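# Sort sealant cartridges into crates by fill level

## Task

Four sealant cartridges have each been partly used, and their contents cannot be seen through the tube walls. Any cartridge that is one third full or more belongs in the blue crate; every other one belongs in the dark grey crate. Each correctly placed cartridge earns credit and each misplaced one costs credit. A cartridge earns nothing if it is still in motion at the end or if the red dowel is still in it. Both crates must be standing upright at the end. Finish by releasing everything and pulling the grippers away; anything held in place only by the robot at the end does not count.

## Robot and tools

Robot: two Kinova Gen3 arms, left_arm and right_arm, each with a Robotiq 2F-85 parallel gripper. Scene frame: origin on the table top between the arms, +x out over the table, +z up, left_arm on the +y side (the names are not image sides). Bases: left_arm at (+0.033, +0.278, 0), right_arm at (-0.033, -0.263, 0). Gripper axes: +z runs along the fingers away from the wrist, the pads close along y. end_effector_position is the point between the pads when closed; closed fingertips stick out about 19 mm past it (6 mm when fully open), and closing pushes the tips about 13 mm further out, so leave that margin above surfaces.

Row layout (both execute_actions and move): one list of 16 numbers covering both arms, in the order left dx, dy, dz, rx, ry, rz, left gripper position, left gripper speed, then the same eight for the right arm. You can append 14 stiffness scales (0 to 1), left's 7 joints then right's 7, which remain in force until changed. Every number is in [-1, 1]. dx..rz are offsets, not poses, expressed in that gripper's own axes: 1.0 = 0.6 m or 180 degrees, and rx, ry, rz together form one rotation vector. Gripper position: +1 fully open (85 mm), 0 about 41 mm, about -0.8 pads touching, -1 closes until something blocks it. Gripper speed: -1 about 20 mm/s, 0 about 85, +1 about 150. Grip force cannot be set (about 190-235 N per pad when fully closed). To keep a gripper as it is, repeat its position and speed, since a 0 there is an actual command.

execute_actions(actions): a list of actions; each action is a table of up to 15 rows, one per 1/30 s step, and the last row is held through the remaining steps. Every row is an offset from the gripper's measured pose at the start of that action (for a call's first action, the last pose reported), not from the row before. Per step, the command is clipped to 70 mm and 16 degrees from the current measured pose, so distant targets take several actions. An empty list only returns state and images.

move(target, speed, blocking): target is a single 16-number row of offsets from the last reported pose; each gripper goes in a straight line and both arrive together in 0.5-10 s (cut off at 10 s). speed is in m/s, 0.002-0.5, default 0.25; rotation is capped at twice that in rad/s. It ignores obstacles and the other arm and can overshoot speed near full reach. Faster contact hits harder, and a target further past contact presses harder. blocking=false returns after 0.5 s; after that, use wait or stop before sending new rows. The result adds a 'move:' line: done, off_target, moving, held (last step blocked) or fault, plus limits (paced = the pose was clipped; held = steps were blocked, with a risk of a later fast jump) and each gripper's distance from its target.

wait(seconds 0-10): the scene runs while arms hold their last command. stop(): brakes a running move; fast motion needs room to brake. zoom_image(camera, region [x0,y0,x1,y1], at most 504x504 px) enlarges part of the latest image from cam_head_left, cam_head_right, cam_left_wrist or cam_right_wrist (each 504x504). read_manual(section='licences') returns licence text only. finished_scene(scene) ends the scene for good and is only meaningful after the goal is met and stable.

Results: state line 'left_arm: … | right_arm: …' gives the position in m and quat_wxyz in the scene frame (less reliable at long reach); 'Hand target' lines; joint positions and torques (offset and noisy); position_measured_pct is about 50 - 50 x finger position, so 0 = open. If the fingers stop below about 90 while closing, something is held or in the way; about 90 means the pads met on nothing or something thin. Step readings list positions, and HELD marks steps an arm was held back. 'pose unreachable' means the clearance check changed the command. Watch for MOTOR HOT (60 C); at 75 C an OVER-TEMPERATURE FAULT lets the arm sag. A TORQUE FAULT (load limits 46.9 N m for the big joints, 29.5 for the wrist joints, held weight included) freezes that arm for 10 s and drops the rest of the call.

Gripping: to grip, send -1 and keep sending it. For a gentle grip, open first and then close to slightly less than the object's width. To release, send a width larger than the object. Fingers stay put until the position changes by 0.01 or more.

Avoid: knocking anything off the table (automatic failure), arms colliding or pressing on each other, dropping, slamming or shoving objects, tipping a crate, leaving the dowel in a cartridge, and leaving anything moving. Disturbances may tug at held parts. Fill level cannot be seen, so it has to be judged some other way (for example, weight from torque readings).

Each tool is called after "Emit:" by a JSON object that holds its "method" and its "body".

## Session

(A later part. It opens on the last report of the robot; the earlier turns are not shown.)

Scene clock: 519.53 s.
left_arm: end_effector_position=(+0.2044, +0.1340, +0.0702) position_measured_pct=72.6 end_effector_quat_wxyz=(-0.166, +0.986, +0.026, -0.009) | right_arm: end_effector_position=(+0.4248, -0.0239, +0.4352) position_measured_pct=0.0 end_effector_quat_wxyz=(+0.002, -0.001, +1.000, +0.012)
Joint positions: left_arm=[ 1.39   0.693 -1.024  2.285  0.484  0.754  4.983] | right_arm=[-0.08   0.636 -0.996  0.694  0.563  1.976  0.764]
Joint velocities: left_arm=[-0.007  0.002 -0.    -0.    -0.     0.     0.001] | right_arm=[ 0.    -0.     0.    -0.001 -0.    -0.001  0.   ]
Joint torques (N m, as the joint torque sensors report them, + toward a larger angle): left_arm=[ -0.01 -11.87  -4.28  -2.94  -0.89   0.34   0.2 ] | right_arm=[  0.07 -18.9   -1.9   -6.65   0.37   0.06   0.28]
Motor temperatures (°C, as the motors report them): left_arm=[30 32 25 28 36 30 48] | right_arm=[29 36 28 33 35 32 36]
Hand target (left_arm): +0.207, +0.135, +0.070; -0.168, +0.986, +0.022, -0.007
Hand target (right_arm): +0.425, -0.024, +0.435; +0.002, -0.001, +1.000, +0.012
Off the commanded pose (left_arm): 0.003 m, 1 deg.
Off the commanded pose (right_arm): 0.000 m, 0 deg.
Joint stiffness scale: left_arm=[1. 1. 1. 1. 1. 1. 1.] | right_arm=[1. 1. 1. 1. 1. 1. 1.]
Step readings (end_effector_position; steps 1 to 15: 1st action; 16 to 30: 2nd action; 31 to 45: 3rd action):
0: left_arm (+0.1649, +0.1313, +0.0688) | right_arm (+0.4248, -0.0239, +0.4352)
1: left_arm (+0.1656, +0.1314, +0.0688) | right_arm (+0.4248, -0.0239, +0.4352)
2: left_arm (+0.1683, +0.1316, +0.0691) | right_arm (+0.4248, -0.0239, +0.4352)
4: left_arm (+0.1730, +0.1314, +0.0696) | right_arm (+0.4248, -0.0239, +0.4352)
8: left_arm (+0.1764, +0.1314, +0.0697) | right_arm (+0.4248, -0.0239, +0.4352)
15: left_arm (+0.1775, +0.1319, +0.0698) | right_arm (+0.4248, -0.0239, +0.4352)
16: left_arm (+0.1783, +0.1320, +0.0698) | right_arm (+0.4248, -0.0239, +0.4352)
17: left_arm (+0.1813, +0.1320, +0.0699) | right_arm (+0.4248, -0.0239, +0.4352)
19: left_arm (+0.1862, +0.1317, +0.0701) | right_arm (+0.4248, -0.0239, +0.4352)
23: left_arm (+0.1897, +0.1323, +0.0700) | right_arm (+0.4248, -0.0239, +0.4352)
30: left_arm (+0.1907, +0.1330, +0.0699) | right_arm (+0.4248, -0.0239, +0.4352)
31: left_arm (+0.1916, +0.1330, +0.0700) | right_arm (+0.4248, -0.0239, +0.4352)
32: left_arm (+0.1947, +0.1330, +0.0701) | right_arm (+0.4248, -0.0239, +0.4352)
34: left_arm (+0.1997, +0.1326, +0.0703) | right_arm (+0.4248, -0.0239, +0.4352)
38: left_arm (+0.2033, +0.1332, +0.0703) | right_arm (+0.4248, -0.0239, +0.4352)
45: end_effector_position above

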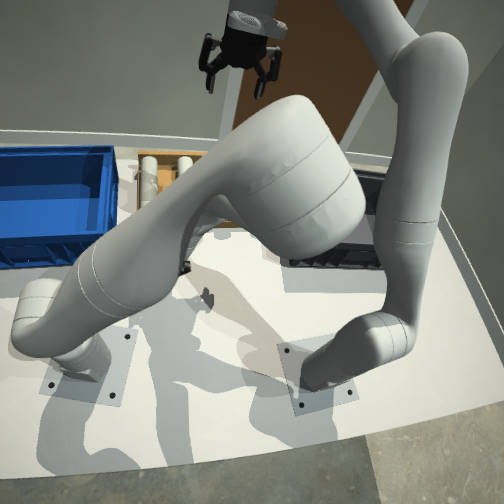

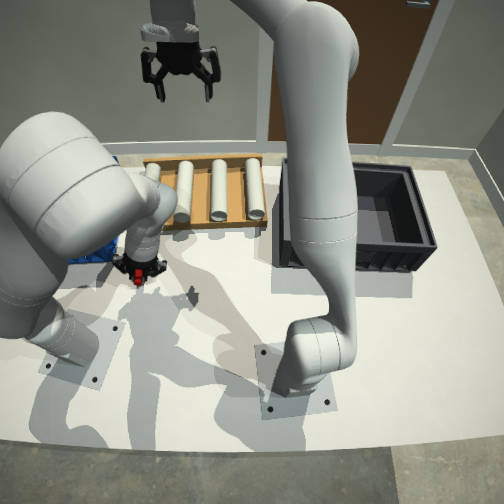

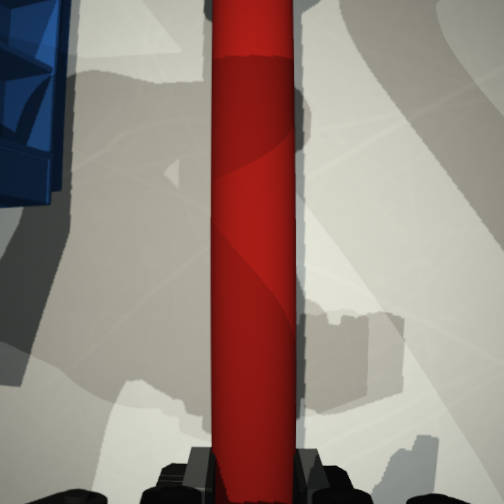

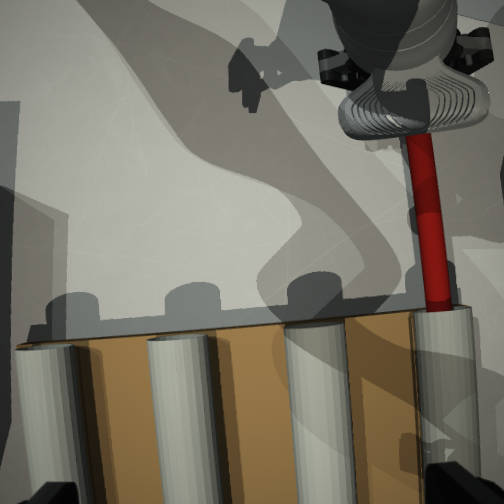

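Emit:
{"method": "execute_actions", "body": {"actions": [[[0.03,-0.003,0,0.002,0.002,0.0025,-1,0,0,0,0,0,0,0,1,0]],[[0.03,-0.003,0,0.002,0.002,0.0025,-1,0,0,0,0,0,0,0,1,0]]]}}

Emit:
{"method": "execute_actions", "body": {"actions": [[[0.03,-0.003,0,0.002,0.002,0.0025,-1,0,0,0,0,0,0,0,1,0]],[[0.03,-0.003,0,0.002,0.002,0.0025,-1,0,0,0,0,0,0,0,1,0]]]}}

Scene clock: 528.80 s.
left_arm: end_effector_position=(+0.2379, +0.1360, +0.0709) position_measured_pct=72.6 end_effector_quat_wxyz=(-0.165, +0.986, +0.026, -0.002) | right_arm: end_effector_position=(+0.4248, -0.0239, +0.4352) position_measured_pct=0.0 end_effector_quat_wxyz=(+0.002, -0.001, +1.000, +0.012)
Joint positions: left_arm=[ 1.307  0.713 -1.024  2.233  0.477  0.755  4.929] | right_arm=[-0.08   0.636 -0.996  0.694  0.563  1.976  0.764]
Joint velocities: left_arm=[-0.007  0.002 -0.001 -0.001  0.    -0.002  0.   ] | right_arm=[ 0.    -0.     0.    -0.     0.001  0.001  0.001]
Joint torques (N m, as the joint torque sensors report them, + toward a larger angle): left_arm=[  0.02 -12.53  -4.65  -2.96  -0.75   0.14   0.16] | right_arm=[  0.24 -18.75  -2.55  -7.07   0.27   0.     0.37]
Motor temperatures (°C, as the motors report them): left_arm=[30 32 25 28 36 30 48] | right_arm=[29 36 28 33 35 32 36]
Hand target (left_arm): +0.239, +0.138, +0.071; -0.169, +0.985, +0.021, -0.003
Hand target (right_arm): +0.425, -0.024, +0.435; +0.002, -0.001, +1.000, +0.012
Off the commanded pose (left_arm): 0.002 m, 1 deg.
Off the commanded pose (right_arm): 0.000 m, 0 deg.
Joint stiffness scale: left_arm=[1. 1. 1. 1. 1. 1. 1.] | right_arm=[1. 1. 1. 1. 1. 1. 1.]
Step readings (end_effector_position; steps 1 to 15: 1st action; 16 to 30: 2nd action):
0: left_arm (+0.2045, +0.1341, +0.0702) | right_arm (+0.4248, -0.0239, +0.4352)
1: left_arm (+0.2055, +0.1341, +0.0702) | right_arm (+0.4248, -0.0239, +0.4352)
2: left_arm (+0.2093, +0.1341, +0.0704) | right_arm (+0.4248, -0.0239, +0.4352)
4: left_arm (+0.2155, +0.1336, +0.0707) | right_arm (+0.4248, -0.0239, +0.4352)
8: left_arm (+0.2198, +0.1341, +0.0706) | right_arm (+0.4248, -0.0239, +0.4352)
15: left_arm (+0.2209, +0.1350, +0.0705) | right_arm (+0.4248, -0.0239, +0.4352)
16: left_arm (+0.2220, +0.1351, +0.0705) | right_arm (+0.4248, -0.0239, +0.4352)
17: left_arm (+0.2258, +0.1350, +0.0707) | right_arm (+0.4248, -0.0239, +0.4352)
19: left_arm (+0.2323, +0.1344, +0.0711) | right_arm (+0.4248, -0.0239, +0.4352)
23: left_arm (+0.2367, +0.1351, +0.0710) | right_arm (+0.4248, -0.0239, +0.4352)
30: end_effector_position above

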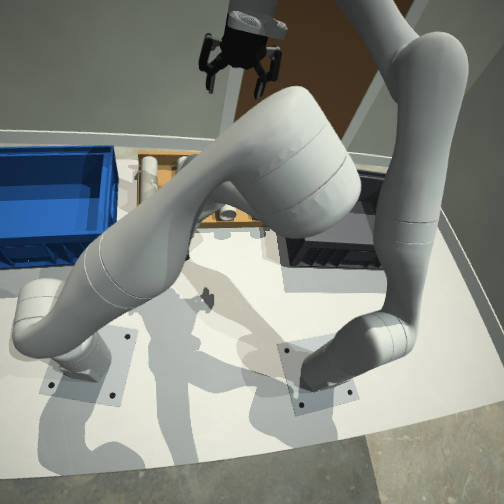

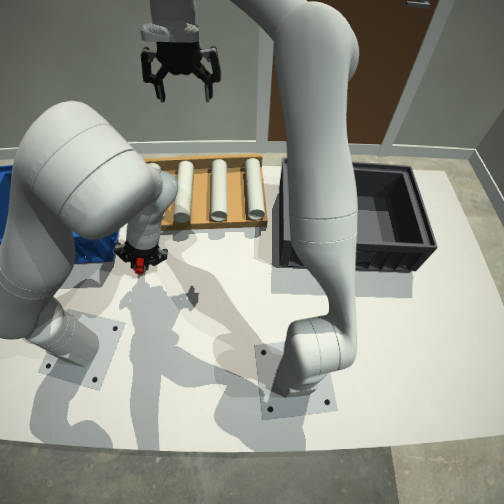

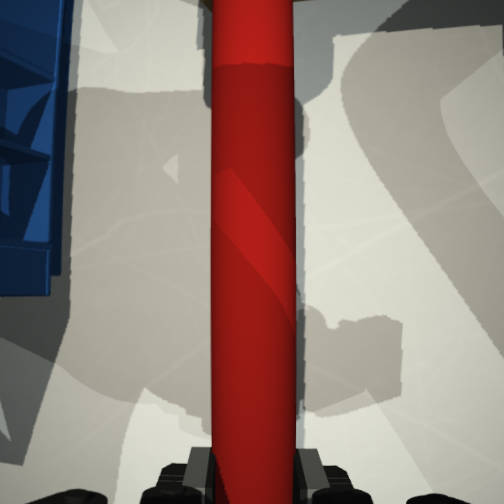

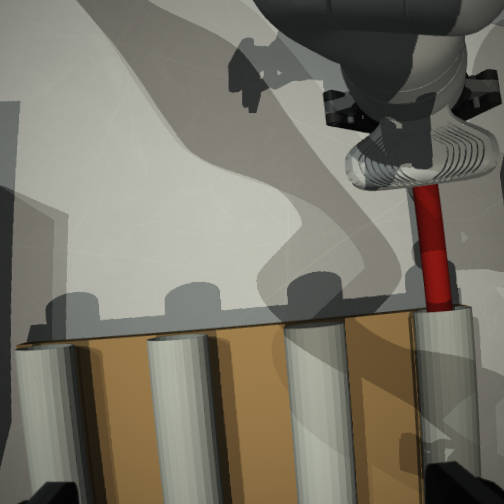

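Scene clock: 529.80 s.
left_arm: end_effector_position=(+0.2728, +0.1379, +0.0724) position_measured_pct=72.6 end_effector_quat_wxyz=(-0.164, +0.986, +0.027, +0.007) | right_arm: end_effector_position=(+0.4248, -0.0239, +0.4352) position_measured_pct=0.0 end_effector_quat_wxyz=(+0.002, -0.001, +1.000, +0.012)
Joint positions: left_arm=[ 1.229  0.735 -1.024  2.175  0.473  0.759  4.882] | right_arm=[-0.08   0.636 -0.996  0.694  0.563  1.976  0.764]
Joint velocities: left_arm=[-0.007  0.    -0.001 -0.001 -0.     0.    -0.   ] | right_arm=[-0.     0.     0.     0.001 -0.001  0.001  0.002]
Joint torques (N m, as the joint torque sensors report them, + toward a larger angle): left_arm=[  0.24 -13.44  -5.27  -3.55  -0.96   0.16   0.11] | right_arm=[  0.17 -18.67  -2.58  -6.41  -0.02   0.1    0.12]
Motor temperatures (°C, as the motors report them): left_arm=[30 32 25 28 36 30 48] | right_arm=[29 36 28 33 35 32 36]
Hand target (left_arm): +0.273, +0.139, +0.072; -0.168, +0.986, +0.022, +0.005
Hand target (right_arm): +0.425, -0.024, +0.435; +0.002, -0.001, +1.000, +0.012
Off the commanded pose (left_arm): 0.002 m, 1 deg.
Off the commanded pose (right_arm): 0.000 m, 0 deg.
Joint stiffness scale: left_arm=[1. 1. 1. 1. 1. 1. 1.] | right_arm=[1. 1. 1. 1. 1. 1. 1.]
Step readings (end_effector_position; steps 1 to 15: 1st action; 16 to 30: 2nd action):
0: left_arm (+0.2379, +0.1360, +0.0709) | right_arm (+0.4248, -0.0239, +0.4352)
1: left_arm (+0.2390, +0.1360, +0.0710) | right_arm (+0.4248, -0.0239, +0.4352)
2: left_arm (+0.2429, +0.1359, +0.0712) | right_arm (+0.4248, -0.0239, +0.4352)
4: left_arm (+0.2495, +0.1353, +0.0717) | right_arm (+0.4248, -0.0239, +0.4352)
8: left_arm (+0.2541, +0.1360, +0.0717) | right_arm (+0.4248, -0.0239, +0.4352)
15: left_arm (+0.2553, +0.1369, +0.0715) | right_arm (+0.4248, -0.0239, +0.4352)
16: left_arm (+0.2563, +0.1370, +0.0716) | right_arm (+0.4248, -0.0239, +0.4352)
17: left_arm (+0.2603, +0.1368, +0.0720) | right_arm (+0.4248, -0.0239, +0.4352)
19: left_arm (+0.2672, +0.1362, +0.0725) | right_arm (+0.4248, -0.0239, +0.4352)
23: left_arm (+0.2718, +0.1369, +0.0725) | right_arm (+0.4248, -0.0239, +0.4352)
30: end_effector_position above

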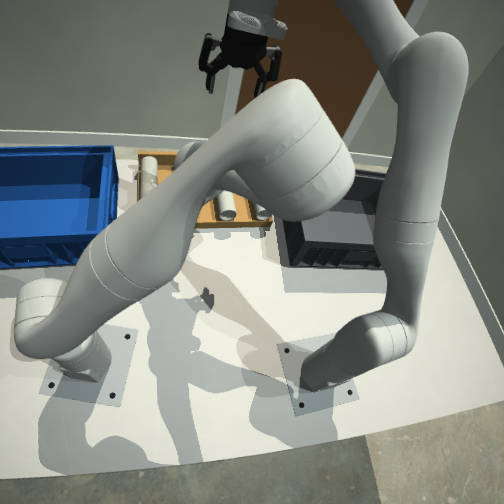

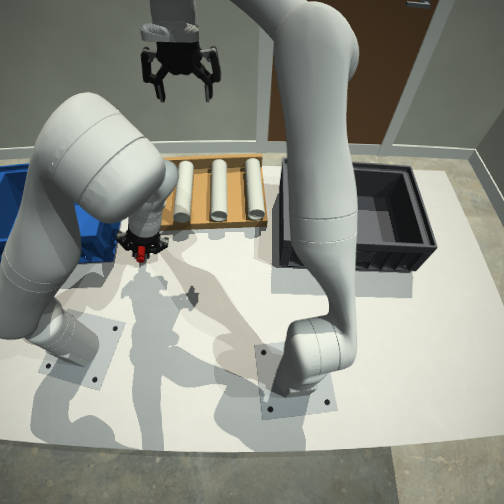

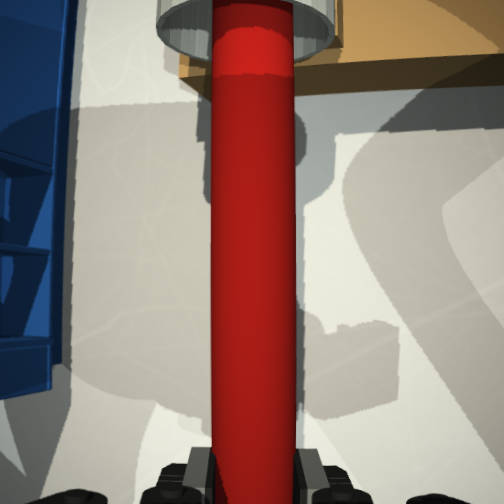

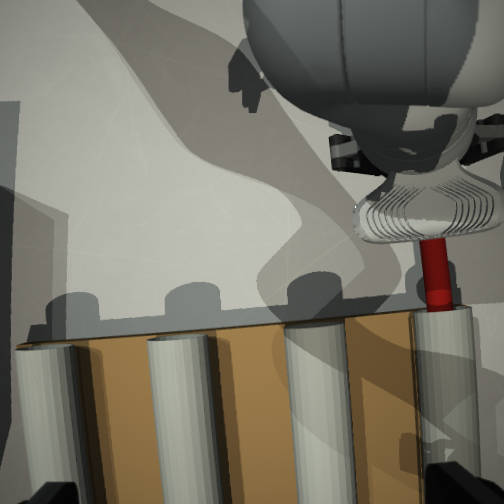

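Emit:
{"method": "execute_actions", "body": {"actions": [[[0.03,-0.003,0.004,0.002,-0.009,0.0025,-1,0,0,0,0,0,0,0,1,0]],[[0.03,-0.003,0.001,0.002,-0.002,0.0025,-1,0,0,0,0,0,0,0,1,0]]]}}

Scene clock: 537.50 s.
left_arm: end_effector_position=(+0.3095, +0.1431, +0.0728) position_measured_pct=72.6 end_effector_quat_wxyz=(-0.165, +0.986, +0.031, -0.005) | right_arm: end_effector_position=(+0.4248, -0.0239, +0.4352) position_measured_pct=0.0 end_effector_quat_wxyz=(+0.002, -0.001, +1.000, +0.012)
Joint positions: left_arm=[ 1.112  0.771 -1.01   2.081  0.472  0.815  4.821] | right_arm=[-0.08   0.636 -0.996  0.694  0.563  1.976  0.764]
Joint velocities: left_arm=[-0.007  0.003 -0.001 -0.001 -0.     0.001 -0.   ] | right_arm=[-0.     0.    -0.    -0.     0.001  0.002  0.003]
Joint torques (N m, as the joint torque sensors report them, + toward a larger angle): left_arm=[ -0.32 -14.65  -5.84  -3.96  -0.9    0.09   0.16] | right_arm=[  0.26 -18.67  -2.43  -6.84   0.38  -0.11   0.33]
Motor temperatures (°C, as the motors report them): left_arm=[30 31 25 28 36 30 48] | right_arm=[29 36 28 33 35 32 36]
Hand target (left_arm): +0.309, +0.144, +0.072; -0.167, +0.985, +0.026, -0.008
Hand target (right_arm): +0.425, -0.024, +0.435; +0.002, -0.001, +1.000, +0.012
Off the commanded pose (left_arm): 0.001 m, 1 deg.
Off the commanded pose (right_arm): 0.000 m, 0 deg.
Joint stiffness scale: left_arm=[1. 1. 1. 1. 1. 1. 1.] | right_arm=[1. 1. 1. 1. 1. 1. 1.]
Step readings (end_effector_position; steps 1 to 15: 1st action; 16 to 30: 2nd action):
0: left_arm (+0.2729, +0.1381, +0.0724) | right_arm (+0.4248, -0.0239, +0.4352)
1: left_arm (+0.2734, +0.1381, +0.0724) | right_arm (+0.4248, -0.0239, +0.4352)
2: left_arm (+0.2756, +0.1377, +0.0723) | right_arm (+0.4248, -0.0239, +0.4352)
4: left_arm (+0.2826, +0.1369, +0.0724) | right_arm (+0.4248, -0.0239, +0.4352)
8: left_arm (+0.2895, +0.1389, +0.0725) | right_arm (+0.4248, -0.0239, +0.4352)
15: left_arm (+0.2913, +0.1410, +0.0721) | right_arm (+0.4248, -0.0239, +0.4352)
16: left_arm (+0.2921, +0.1410, +0.0721) | right_arm (+0.4248, -0.0239, +0.4352)
17: left_arm (+0.2955, +0.1406, +0.0723) | right_arm (+0.4248, -0.0239, +0.4352)
19: left_arm (+0.3032, +0.1403, +0.0730) | right_arm (+0.4248, -0.0239, +0.4352)
23: left_arm (+0.3084, +0.1417, +0.0731) | right_arm (+0.4248, -0.0239, +0.4352)
30: end_effector_position above

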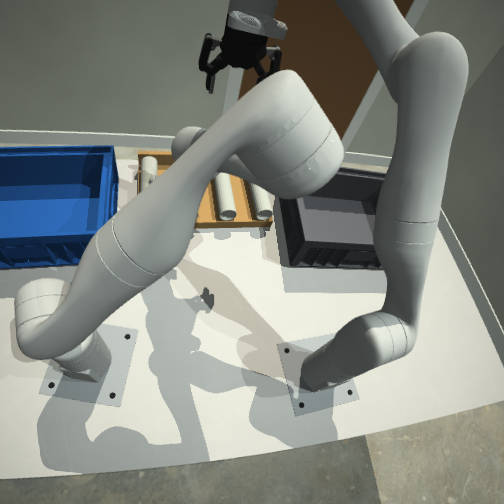

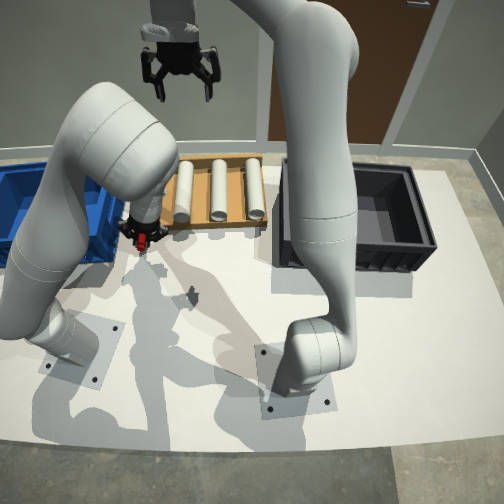

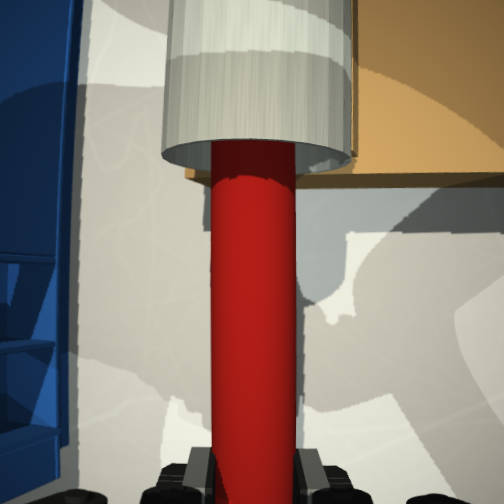

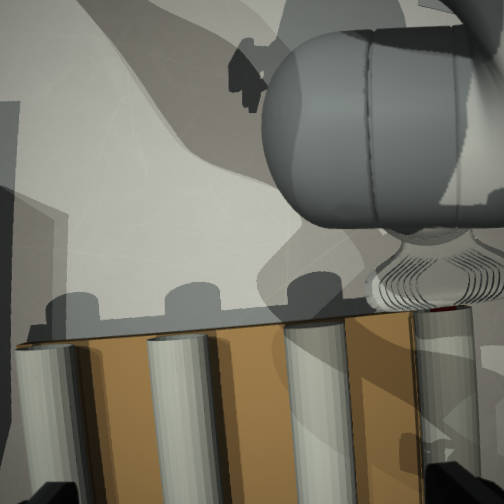

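Emit:
{"method": "execute_actions", "body": {"actions": [[[0.025,-0.001,0.003,0.002,-0.001,0.004,-1,0,0,0,0,0,0,0,1,0]],[[0.025,-0.001,0.002,0.002,-0.001,0.0025,-1,0,0,0,0,0,0,0,1,0]]]}}

Scene clock: 542.77 s.
left_arm: end_effector_position=(+0.3408, +0.1467, +0.0725) position_measured_pct=72.6 end_effector_quat_wxyz=(-0.167, +0.986, +0.031, -0.003) | right_arm: end_effector_position=(+0.4248, -0.0239, +0.4352) position_measured_pct=0.0 end_effector_quat_wxyz=(+0.002, -0.001, +1.000, +0.012)
Joint positions: left_arm=[ 1.041  0.802 -1.003  2.01   0.472  0.839  4.788] | right_arm=[-0.08   0.636 -0.996  0.694  0.563  1.976  0.764]
Joint velocities: left_arm=[-0.005  0.003  0.002 -0.001 -0.     0.     0.   ] | right_arm=[ 0.    -0.     0.    -0.001  0.    -0.     0.   ]
Joint torques (N m, as the joint torque sensors report them, + toward a larger angle): left_arm=[ -0.56 -15.16  -5.74  -4.08  -0.99  -0.1    0.26] | right_arm=[  0.71 -18.36  -2.36  -6.77  -0.23   0.32   0.21]
Motor temperatures (°C, as the motors report them): left_arm=[30 31 25 28 36 30 48] | right_arm=[29 36 28 33 35 32 36]
Hand target (left_arm): +0.340, +0.147, +0.072; -0.169, +0.985, +0.026, -0.006
Hand target (right_arm): +0.425, -0.024, +0.435; +0.002, -0.001, +1.000, +0.012
Off the commanded pose (left_arm): 0.001 m, 1 deg.
Off the commanded pose (right_arm): 0.000 m, 0 deg.
Joint stiffness scale: left_arm=[1. 1. 1. 1. 1. 1. 1.] | right_arm=[1. 1. 1. 1. 1. 1. 1.]
Step readings (end_effector_position; steps 1 to 15: 1st action; 16 to 30: 2nd action):
0: left_arm (+0.3096, +0.1433, +0.0728) | right_arm (+0.4248, -0.0239, +0.4352)
1: left_arm (+0.3104, +0.1433, +0.0727) | right_arm (+0.4248, -0.0239, +0.4352)
2: left_arm (+0.3137, +0.1428, +0.0726) | right_arm (+0.4248, -0.0239, +0.4352)
4: left_arm (+0.3200, +0.1424, +0.0728) | right_arm (+0.4248, -0.0239, +0.4352)
8: left_arm (+0.3243, +0.1438, +0.0727) | right_arm (+0.4248, -0.0239, +0.4352)
15: left_arm (+0.3251, +0.1450, +0.0724) | right_arm (+0.4248, -0.0239, +0.4352)
16: left_arm (+0.3260, +0.1450, +0.0724) | right_arm (+0.4248, -0.0239, +0.4352)
17: left_arm (+0.3293, +0.1445, +0.0724) | right_arm (+0.4248, -0.0239, +0.4352)
19: left_arm (+0.3357, +0.1442, +0.0729) | right_arm (+0.4248, -0.0239, +0.4352)
23: left_arm (+0.3400, +0.1455, +0.0728) | right_arm (+0.4248, -0.0239, +0.4352)
30: end_effector_position above

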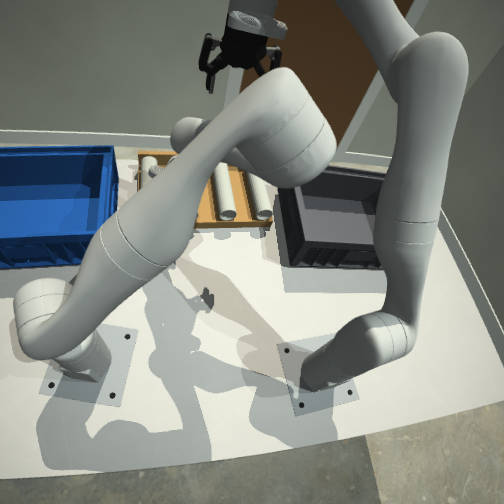

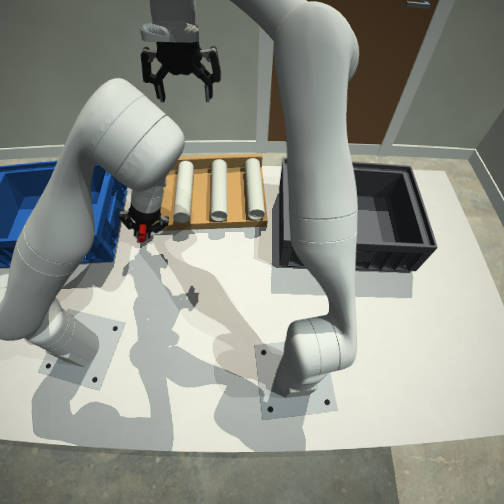

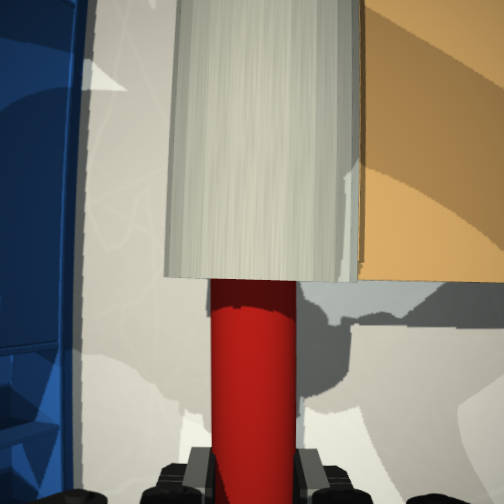

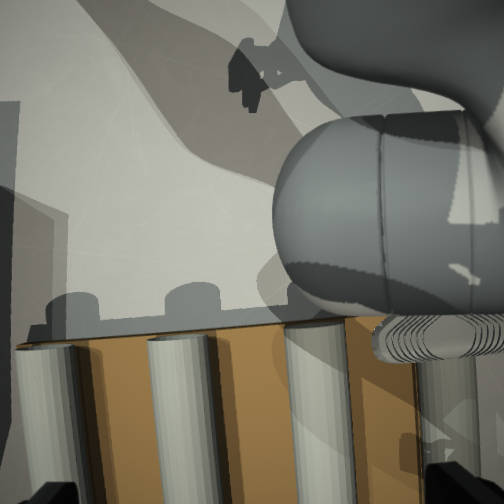

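Emit:
{"method": "execute_actions", "body": {"actions": [[[0.022,0,0.002,0.002,-0.001,0.004,-1,0,0,0,0,0,0,0,1,0]],[[0.022,0,0.002,0.002,-0.001,0.0025,-1,0,0,0,0,0,0,0,1,0]]]}}

Scene clock: 548.93 s.
left_arm: end_effector_position=(+0.3568, +0.1482, +0.0705) position_measured_pct=72.6 end_effector_quat_wxyz=(-0.170, +0.985, +0.028, -0.015) | right_arm: end_effector_position=(+0.4248, -0.0239, +0.4352) position_measured_pct=0.0 end_effector_quat_wxyz=(+0.002, -0.001, +1.000, +0.012)
Joint positions: left_arm=[ 0.99   0.833 -0.992  1.948  0.472  0.885  4.762] | right_arm=[-0.08   0.636 -0.996  0.694  0.563  1.976  0.764]
Joint velocities: left_arm=[-0.001  0.003  0.    -0.001  0.     0.002 -0.003] | right_arm=[ 0.     0.     0.     0.001 -0.001 -0.001  0.001]
Joint torques (N m, as the joint torque sensors report them, + toward a larger angle): left_arm=[ -2.18 -15.69  -8.64  -6.52  -1.13  -1.98   0.4 ] | right_arm=[  0.51 -18.48  -2.68  -6.9    0.15   0.08   0.31]
Motor temperatures (°C, as the motors report them): left_arm=[30 31 25 28 36 30 48] | right_arm=[29 36 28 33 35 32 36]
Hand target (left_arm): +0.362, +0.149, +0.070; -0.171, +0.985, +0.025, -0.011
Hand target (right_arm): +0.425, -0.024, +0.435; +0.002, -0.001, +1.000, +0.012
Off the commanded pose (left_arm): 0.005 m, 1 deg.
Off the commanded pose (right_arm): 0.000 m, 0 deg.
Joint stiffness scale: left_arm=[1. 1. 1. 1. 1. 1. 1.] | right_arm=[1. 1. 1. 1. 1. 1. 1.]
Step readings (end_effector_position; steps 1 to 15: 1st action; 16 to 30: 2nd action):
0: left_arm (+0.3409, +0.1469, +0.0725) | right_arm (+0.4248, -0.0239, +0.4352)
1: left_arm (+0.3416, +0.1468, +0.0725) | right_arm (+0.4248, -0.0239, +0.4352)
2: left_arm (+0.3446, +0.1461, +0.0725) | right_arm (+0.4248, -0.0239, +0.4352)
4: left_arm (+0.3477, +0.1459, +0.0724) | right_arm (+0.4248, -0.0239, +0.4352)
8: left_arm (+0.3484, +0.1469, +0.0719) | right_arm (+0.4248, -0.0239, +0.4352)
15: left_arm (+0.3488, +0.1474, +0.0715) | right_arm (+0.4248, -0.0239, +0.4352)
16: left_arm (+0.3492, +0.1473, +0.0714) | right_arm (+0.4248, -0.0239, +0.4352)
17: left_arm (+0.3501, +0.1469, +0.0712) | right_arm (+0.4248, -0.0239, +0.4352)
19: left_arm (+0.3533, +0.1468, +0.0711) | right_arm (+0.4248, -0.0239, +0.4352)
23: left_arm (+0.3565, +0.1475, +0.0709) | right_arm (+0.4248, -0.0239, +0.4352)
30: end_effector_position above

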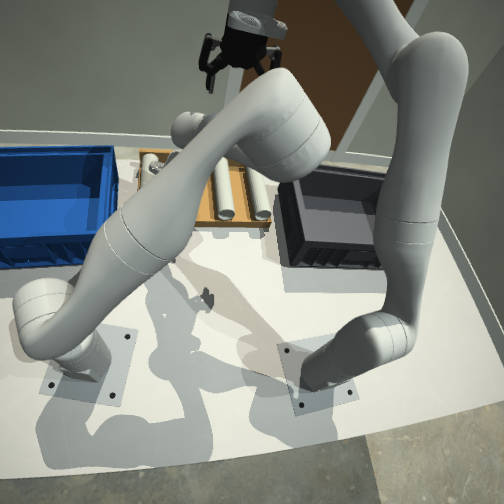

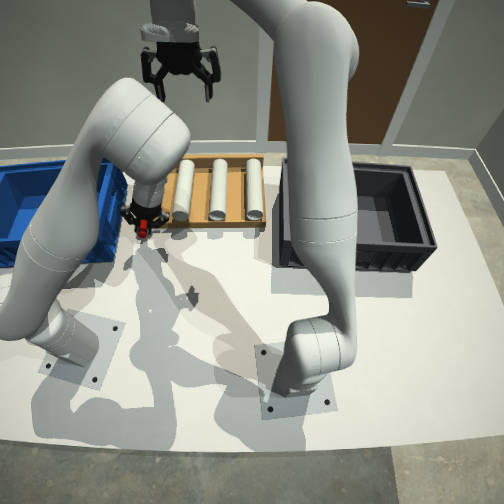

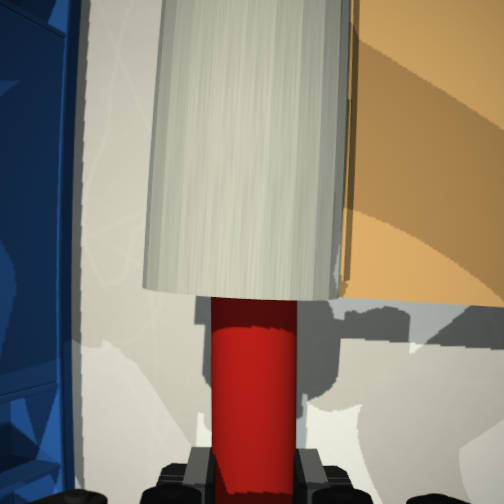

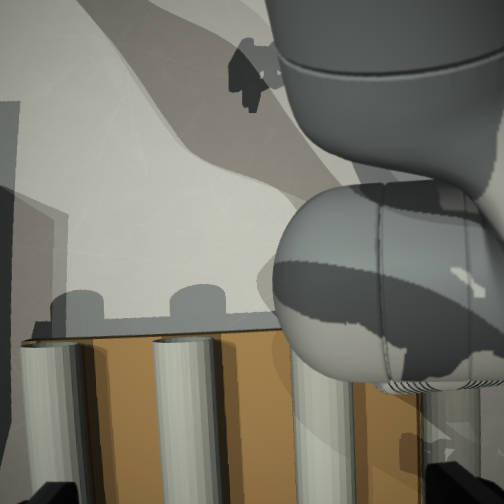

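Emit:
{"method": "move", "body": {"target": [-0.31, 0, 0, 0, 0, 0, -1, 0, 0, 0, 0, 0, 0, 0, 1, 0], "speed": 0.15}}

Scene clock: 574.57 s.
left_arm: end_effector_position=(+0.1710, +0.1386, +0.0737) position_measured_pct=72.6 end_effector_quat_wxyz=(-0.174, +0.984, +0.023, -0.018) | right_arm: end_effector_position=(+0.4248, -0.0239, +0.4352) position_measured_pct=0.0 end_effector_quat_wxyz=(+0.002, -0.001, +1.000, +0.012)
Joint positions: left_arm=[ 1.481  0.669 -1.037  2.332  0.473  0.769  5.044] | right_arm=[-0.08   0.636 -0.996  0.694  0.563  1.976  0.764]
Joint velocities: left_arm=[ 0.011 -0.003  0.     0.     0.     0.     0.   ] | right_arm=[-0.001  0.    -0.     0.     0.001 -0.002  0.001]
Joint torques (N m, as the joint torque sensors report them, + toward a larger angle): left_arm=[ -0.43 -11.09  -4.03  -2.75  -0.66   0.4    0.21] | right_arm=[  0.32 -18.56  -2.74  -7.19  -0.19   0.04  -0.03]
Motor temperatures (°C, as the motors report them): left_arm=[30 31 25 28 36 30 48] | right_arm=[29 36 28 33 35 32 36]
Hand target (left_arm): +0.171, +0.138, +0.074; -0.171, +0.985, +0.028, -0.015
Hand target (right_arm): +0.425, -0.024, +0.435; +0.002, -0.001, +1.000, +0.012
Off the commanded pose (left_arm): 0.002 m, 1 deg.
Off the commanded pose (right_arm): 0.000 m, 0 deg.
Joint stiffness scale: left_arm=[1. 1. 1. 1. 1. 1. 1.] | right_arm=[1. 1. 1. 1. 1. 1. 1.]
move: done

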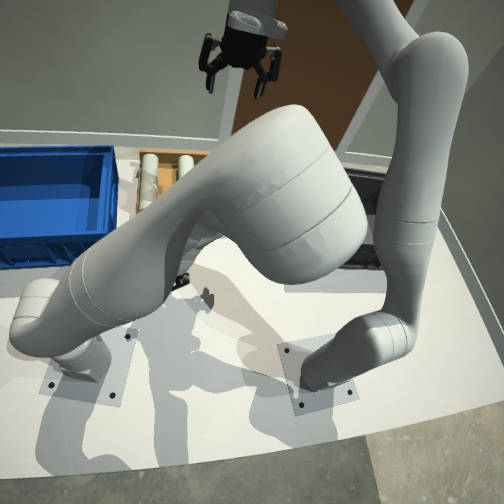

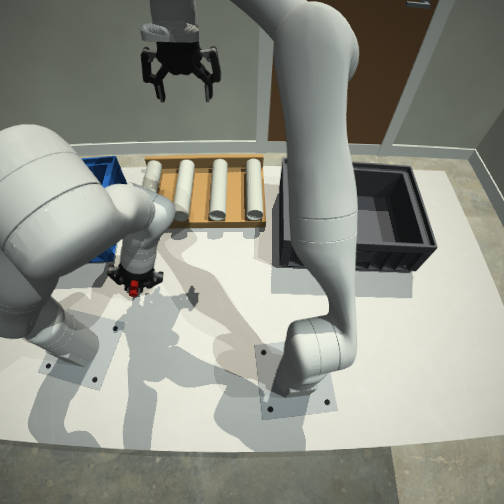

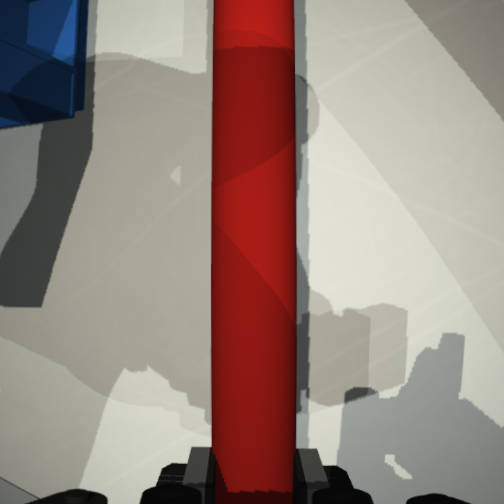

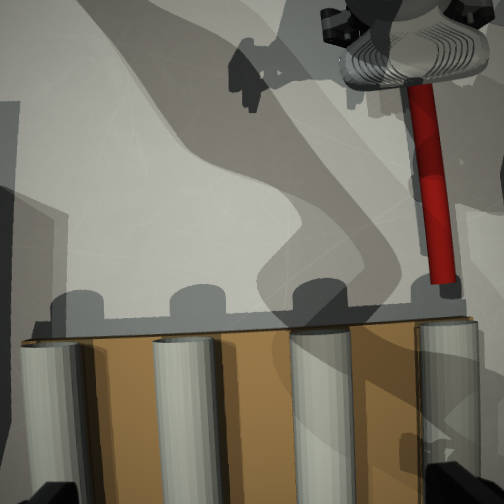

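Emit:
{"method": "move", "body": {"target": [-0.0445, 0.192, -0.0447, -0.1114, 0.0115, 0.0147, -1, 0, 0, 0, 0, 0, 0, 0.995, 1, 0], "speed": 0.4}}

Scene clock: 592.80 s.
left_arm: end_effector_position=(+0.1510, +0.0212, +0.0600) position_measured_pct=72.6 end_effector_quat_wxyz=(-0.003, +1.000, -0.000, +0.001) | right_arm: end_effector_position=(+0.4261, -0.0267, +0.4343) position_measured_pct=0.0 end_effector_quat_wxyz=(-0.009, +1.000, +0.009, +0.001)
Joint positions: left_arm=[ 1.467  0.546 -0.809  2.345  0.794  0.547  4.935] | right_arm=[-0.17   0.584 -0.672  0.697  0.364  1.93  -2.264]
Joint velocities: left_arm=[-0.003 -0.003  0.004  0.001  0.    -0.002  0.   ] | right_arm=[-0.    -0.001 -0.     0.    -0.     0.    -0.005]
Joint torques (N m, as the joint torque sensors report them, + toward a larger angle): left_arm=[ -0.19 -11.92  -3.13  -3.51  -0.15  -0.19   0.18] | right_arm=[  0.57 -18.55  -1.74  -7.56  -0.29  -0.08   0.28]
Motor temperatures (°C, as the motors report them): left_arm=[30 31 25 28 36 30 48] | right_arm=[29 36 28 33 35 32 36]
Hand target (left_arm): +0.150, +0.020, +0.060; +0.000, +1.000, +0.000, +0.000
Hand target (right_arm): +0.425, -0.024, +0.435; -0.012, +1.000, +0.009, +0.002
Off the commanded pose (left_arm): 0.002 m, 0 deg.
Off the commanded pose (right_arm): 0.003 m, 0 deg.
Joint stiffness scale: left_arm=[1. 1. 1. 1. 1. 1. 1.] | right_arm=[1. 1. 1. 1. 1. 1. 1.]
move: done

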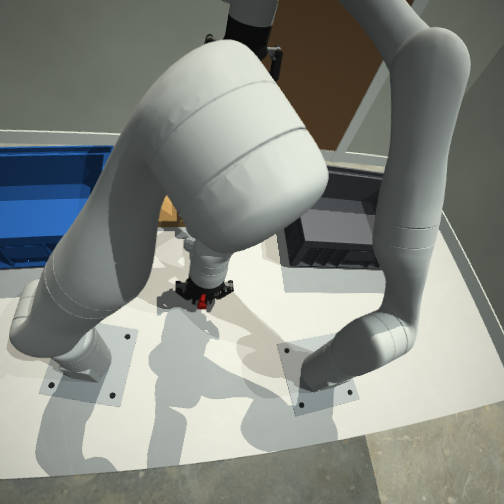

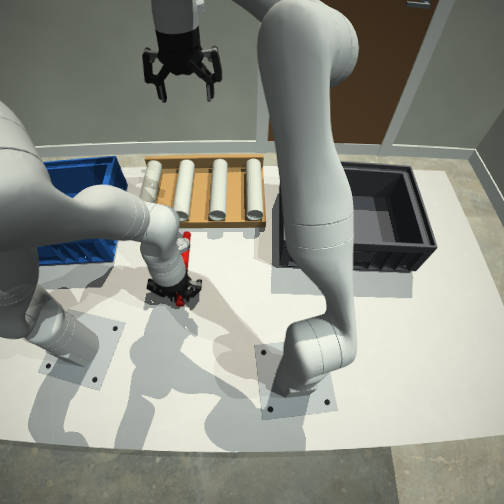

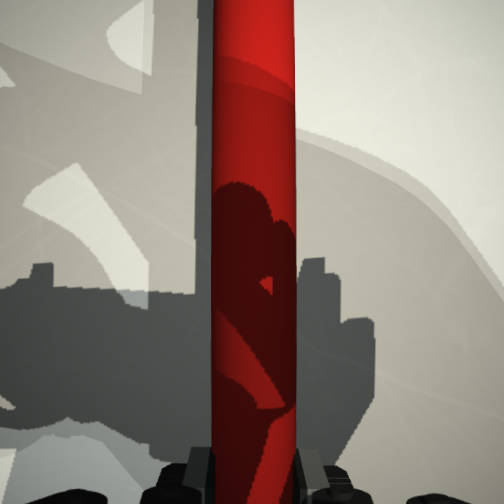

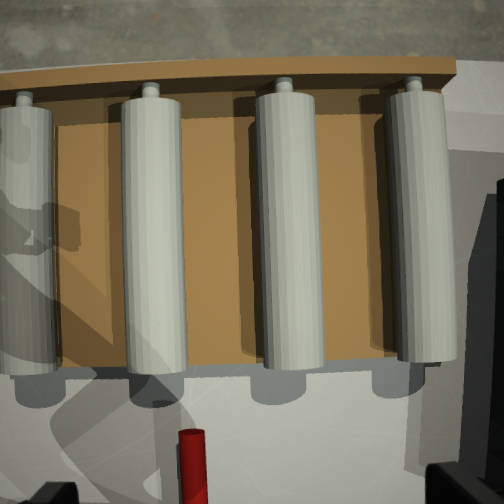

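Emit:
{"method": "move", "body": {"target": [0, 0, 0.05, 0, 0, 0, -1, 0, 0.157, 0.058, 0.39, 0, 0, 0, 1, 0], "speed": 0.25}}

Emit:
{"method": "move", "body": {"target": [0, 0, 0, 0, 0, 0, 1, 0, 0, 0, 0, 0, 0, 0, 1, 0], "speed": 0.25}}

Scene clock: 630.77 s.
left_arm: end_effector_position=(+0.1520, +0.0201, +0.0317) position_measured_pct=72.6 end_effector_quat_wxyz=(-0.002, +1.000, -0.001, +0.001) | right_arm: end_effector_position=(+0.5176, -0.0522, +0.2020) position_measured_pct=0.0 end_effector_quat_wxyz=(-0.011, +1.000, +0.009, -0.002)
Joint positions: left_arm=[ 1.366  0.611 -0.685  2.368  0.95   0.457  4.792] | right_arm=[-0.024  0.803 -0.618  1.075  0.418  1.374 -2.213]
Joint velocities: left_arm=[-0.006  0.001  0.005  0.    -0.    -0.002 -0.   ] | right_arm=[-0.     0.004  0.    -0.     0.     0.    -0.001]
Joint torques (N m, as the joint torque sensors report them, + toward a larger angle): left_arm=[ -0.05 -12.89  -3.2   -2.63  -0.2   -0.14   0.1 ] | right_arm=[  0.33 -21.35  -2.8   -7.94   0.11   0.13   0.31]
Motor temperatures (°C, as the motors report them): left_arm=[30 32 25 28 36 30 48] | right_arm=[29 37 28 33 35 32 36]
Hand target (left_arm): +0.151, +0.021, +0.030; -0.003, +1.000, -0.000, +0.001
Hand target (right_arm): +0.521, -0.056, +0.200; -0.008, +1.000, +0.009, +0.001
Off the commanded pose (left_arm): 0.002 m, 0 deg.
Off the commanded pose (right_arm): 0.005 m, 0 deg.
Joint stiffness scale: left_arm=[1. 1. 1. 1. 1. 1. 1.] | right_arm=[1. 1. 1. 1. 1. 1. 1.]
move: off_target (right_arm)

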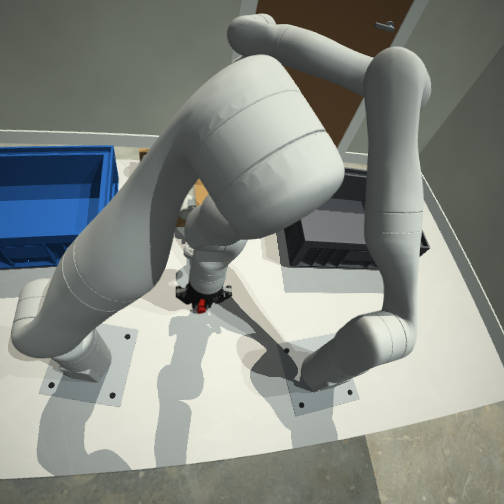

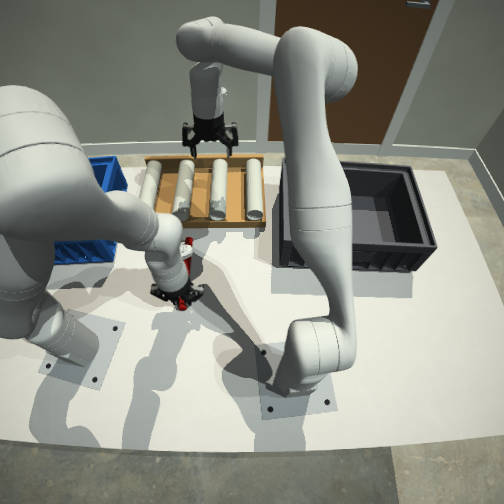

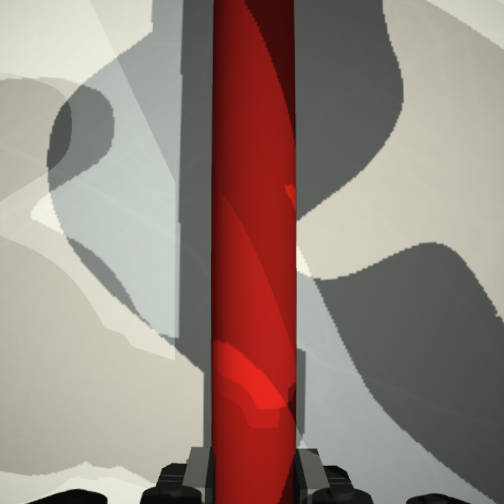

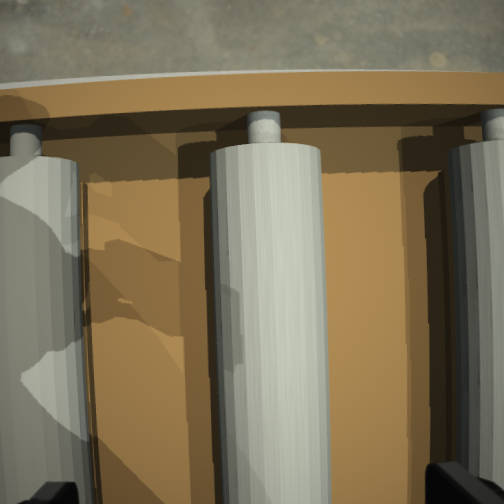

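Scene clock: 631.93 s.
left_arm: end_effector_position=(+0.1520, +0.0201, +0.0317) position_measured_pct=0.0 end_effector_quat_wxyz=(-0.002, +1.000, -0.001, +0.001) | right_arm: end_effector_position=(+0.5175, -0.0522, +0.2020) position_measured_pct=0.0 end_effector_quat_wxyz=(-0.011, +1.000, +0.009, -0.002)
Joint positions: left_arm=[ 1.366  0.611 -0.685  2.368  0.95   0.457  4.792] | right_arm=[-0.024  0.803 -0.618  1.075  0.418  1.374 -2.213]
Joint velocities: left_arm=[-0.001 -0.001  0.    -0.    -0.    -0.001  0.   ] | right_arm=[-0.001 -0.001 -0.     0.001  0.002 -0.001 -0.   ]
Joint torques (N m, as the joint torque sensors report them, + toward a larger angle): left_arm=[ -0.17 -13.02  -2.57  -2.34  -0.17   0.03   0.04] | right_arm=[  0.64 -21.59  -3.1   -7.49  -0.02  -0.1    0.05]
Motor temperatures (°C, as the motors report them): left_arm=[30 32 25 28 36 30 48] | right_arm=[29 37 28 33 35 32 36]
Hand target (left_arm): +0.152, +0.020, +0.032; -0.002, +1.000, -0.001, +0.001
Hand target (right_arm): +0.518, -0.052, +0.202; -0.011, +1.000, +0.009, -0.002
Off the commanded pose (left_arm): 0.000 m, 0 deg.
Off the commanded pose (right_arm): 0.000 m, 0 deg.
Joint stiffness scale: left_arm=[1. 1. 1. 1. 1. 1. 1.] | right_arm=[1. 1. 1. 1. 1. 1. 1.]
move: done

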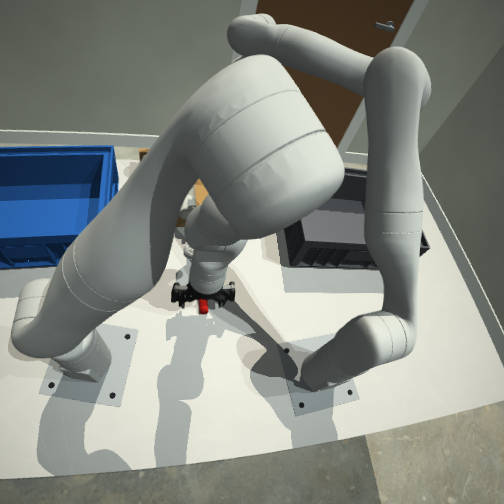

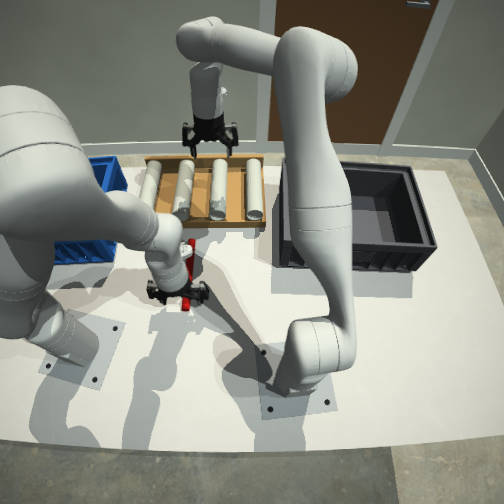

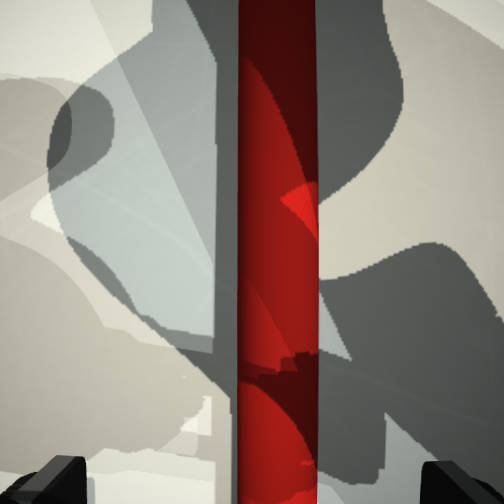

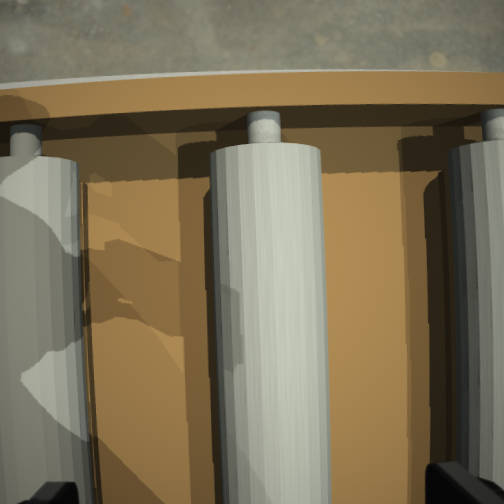

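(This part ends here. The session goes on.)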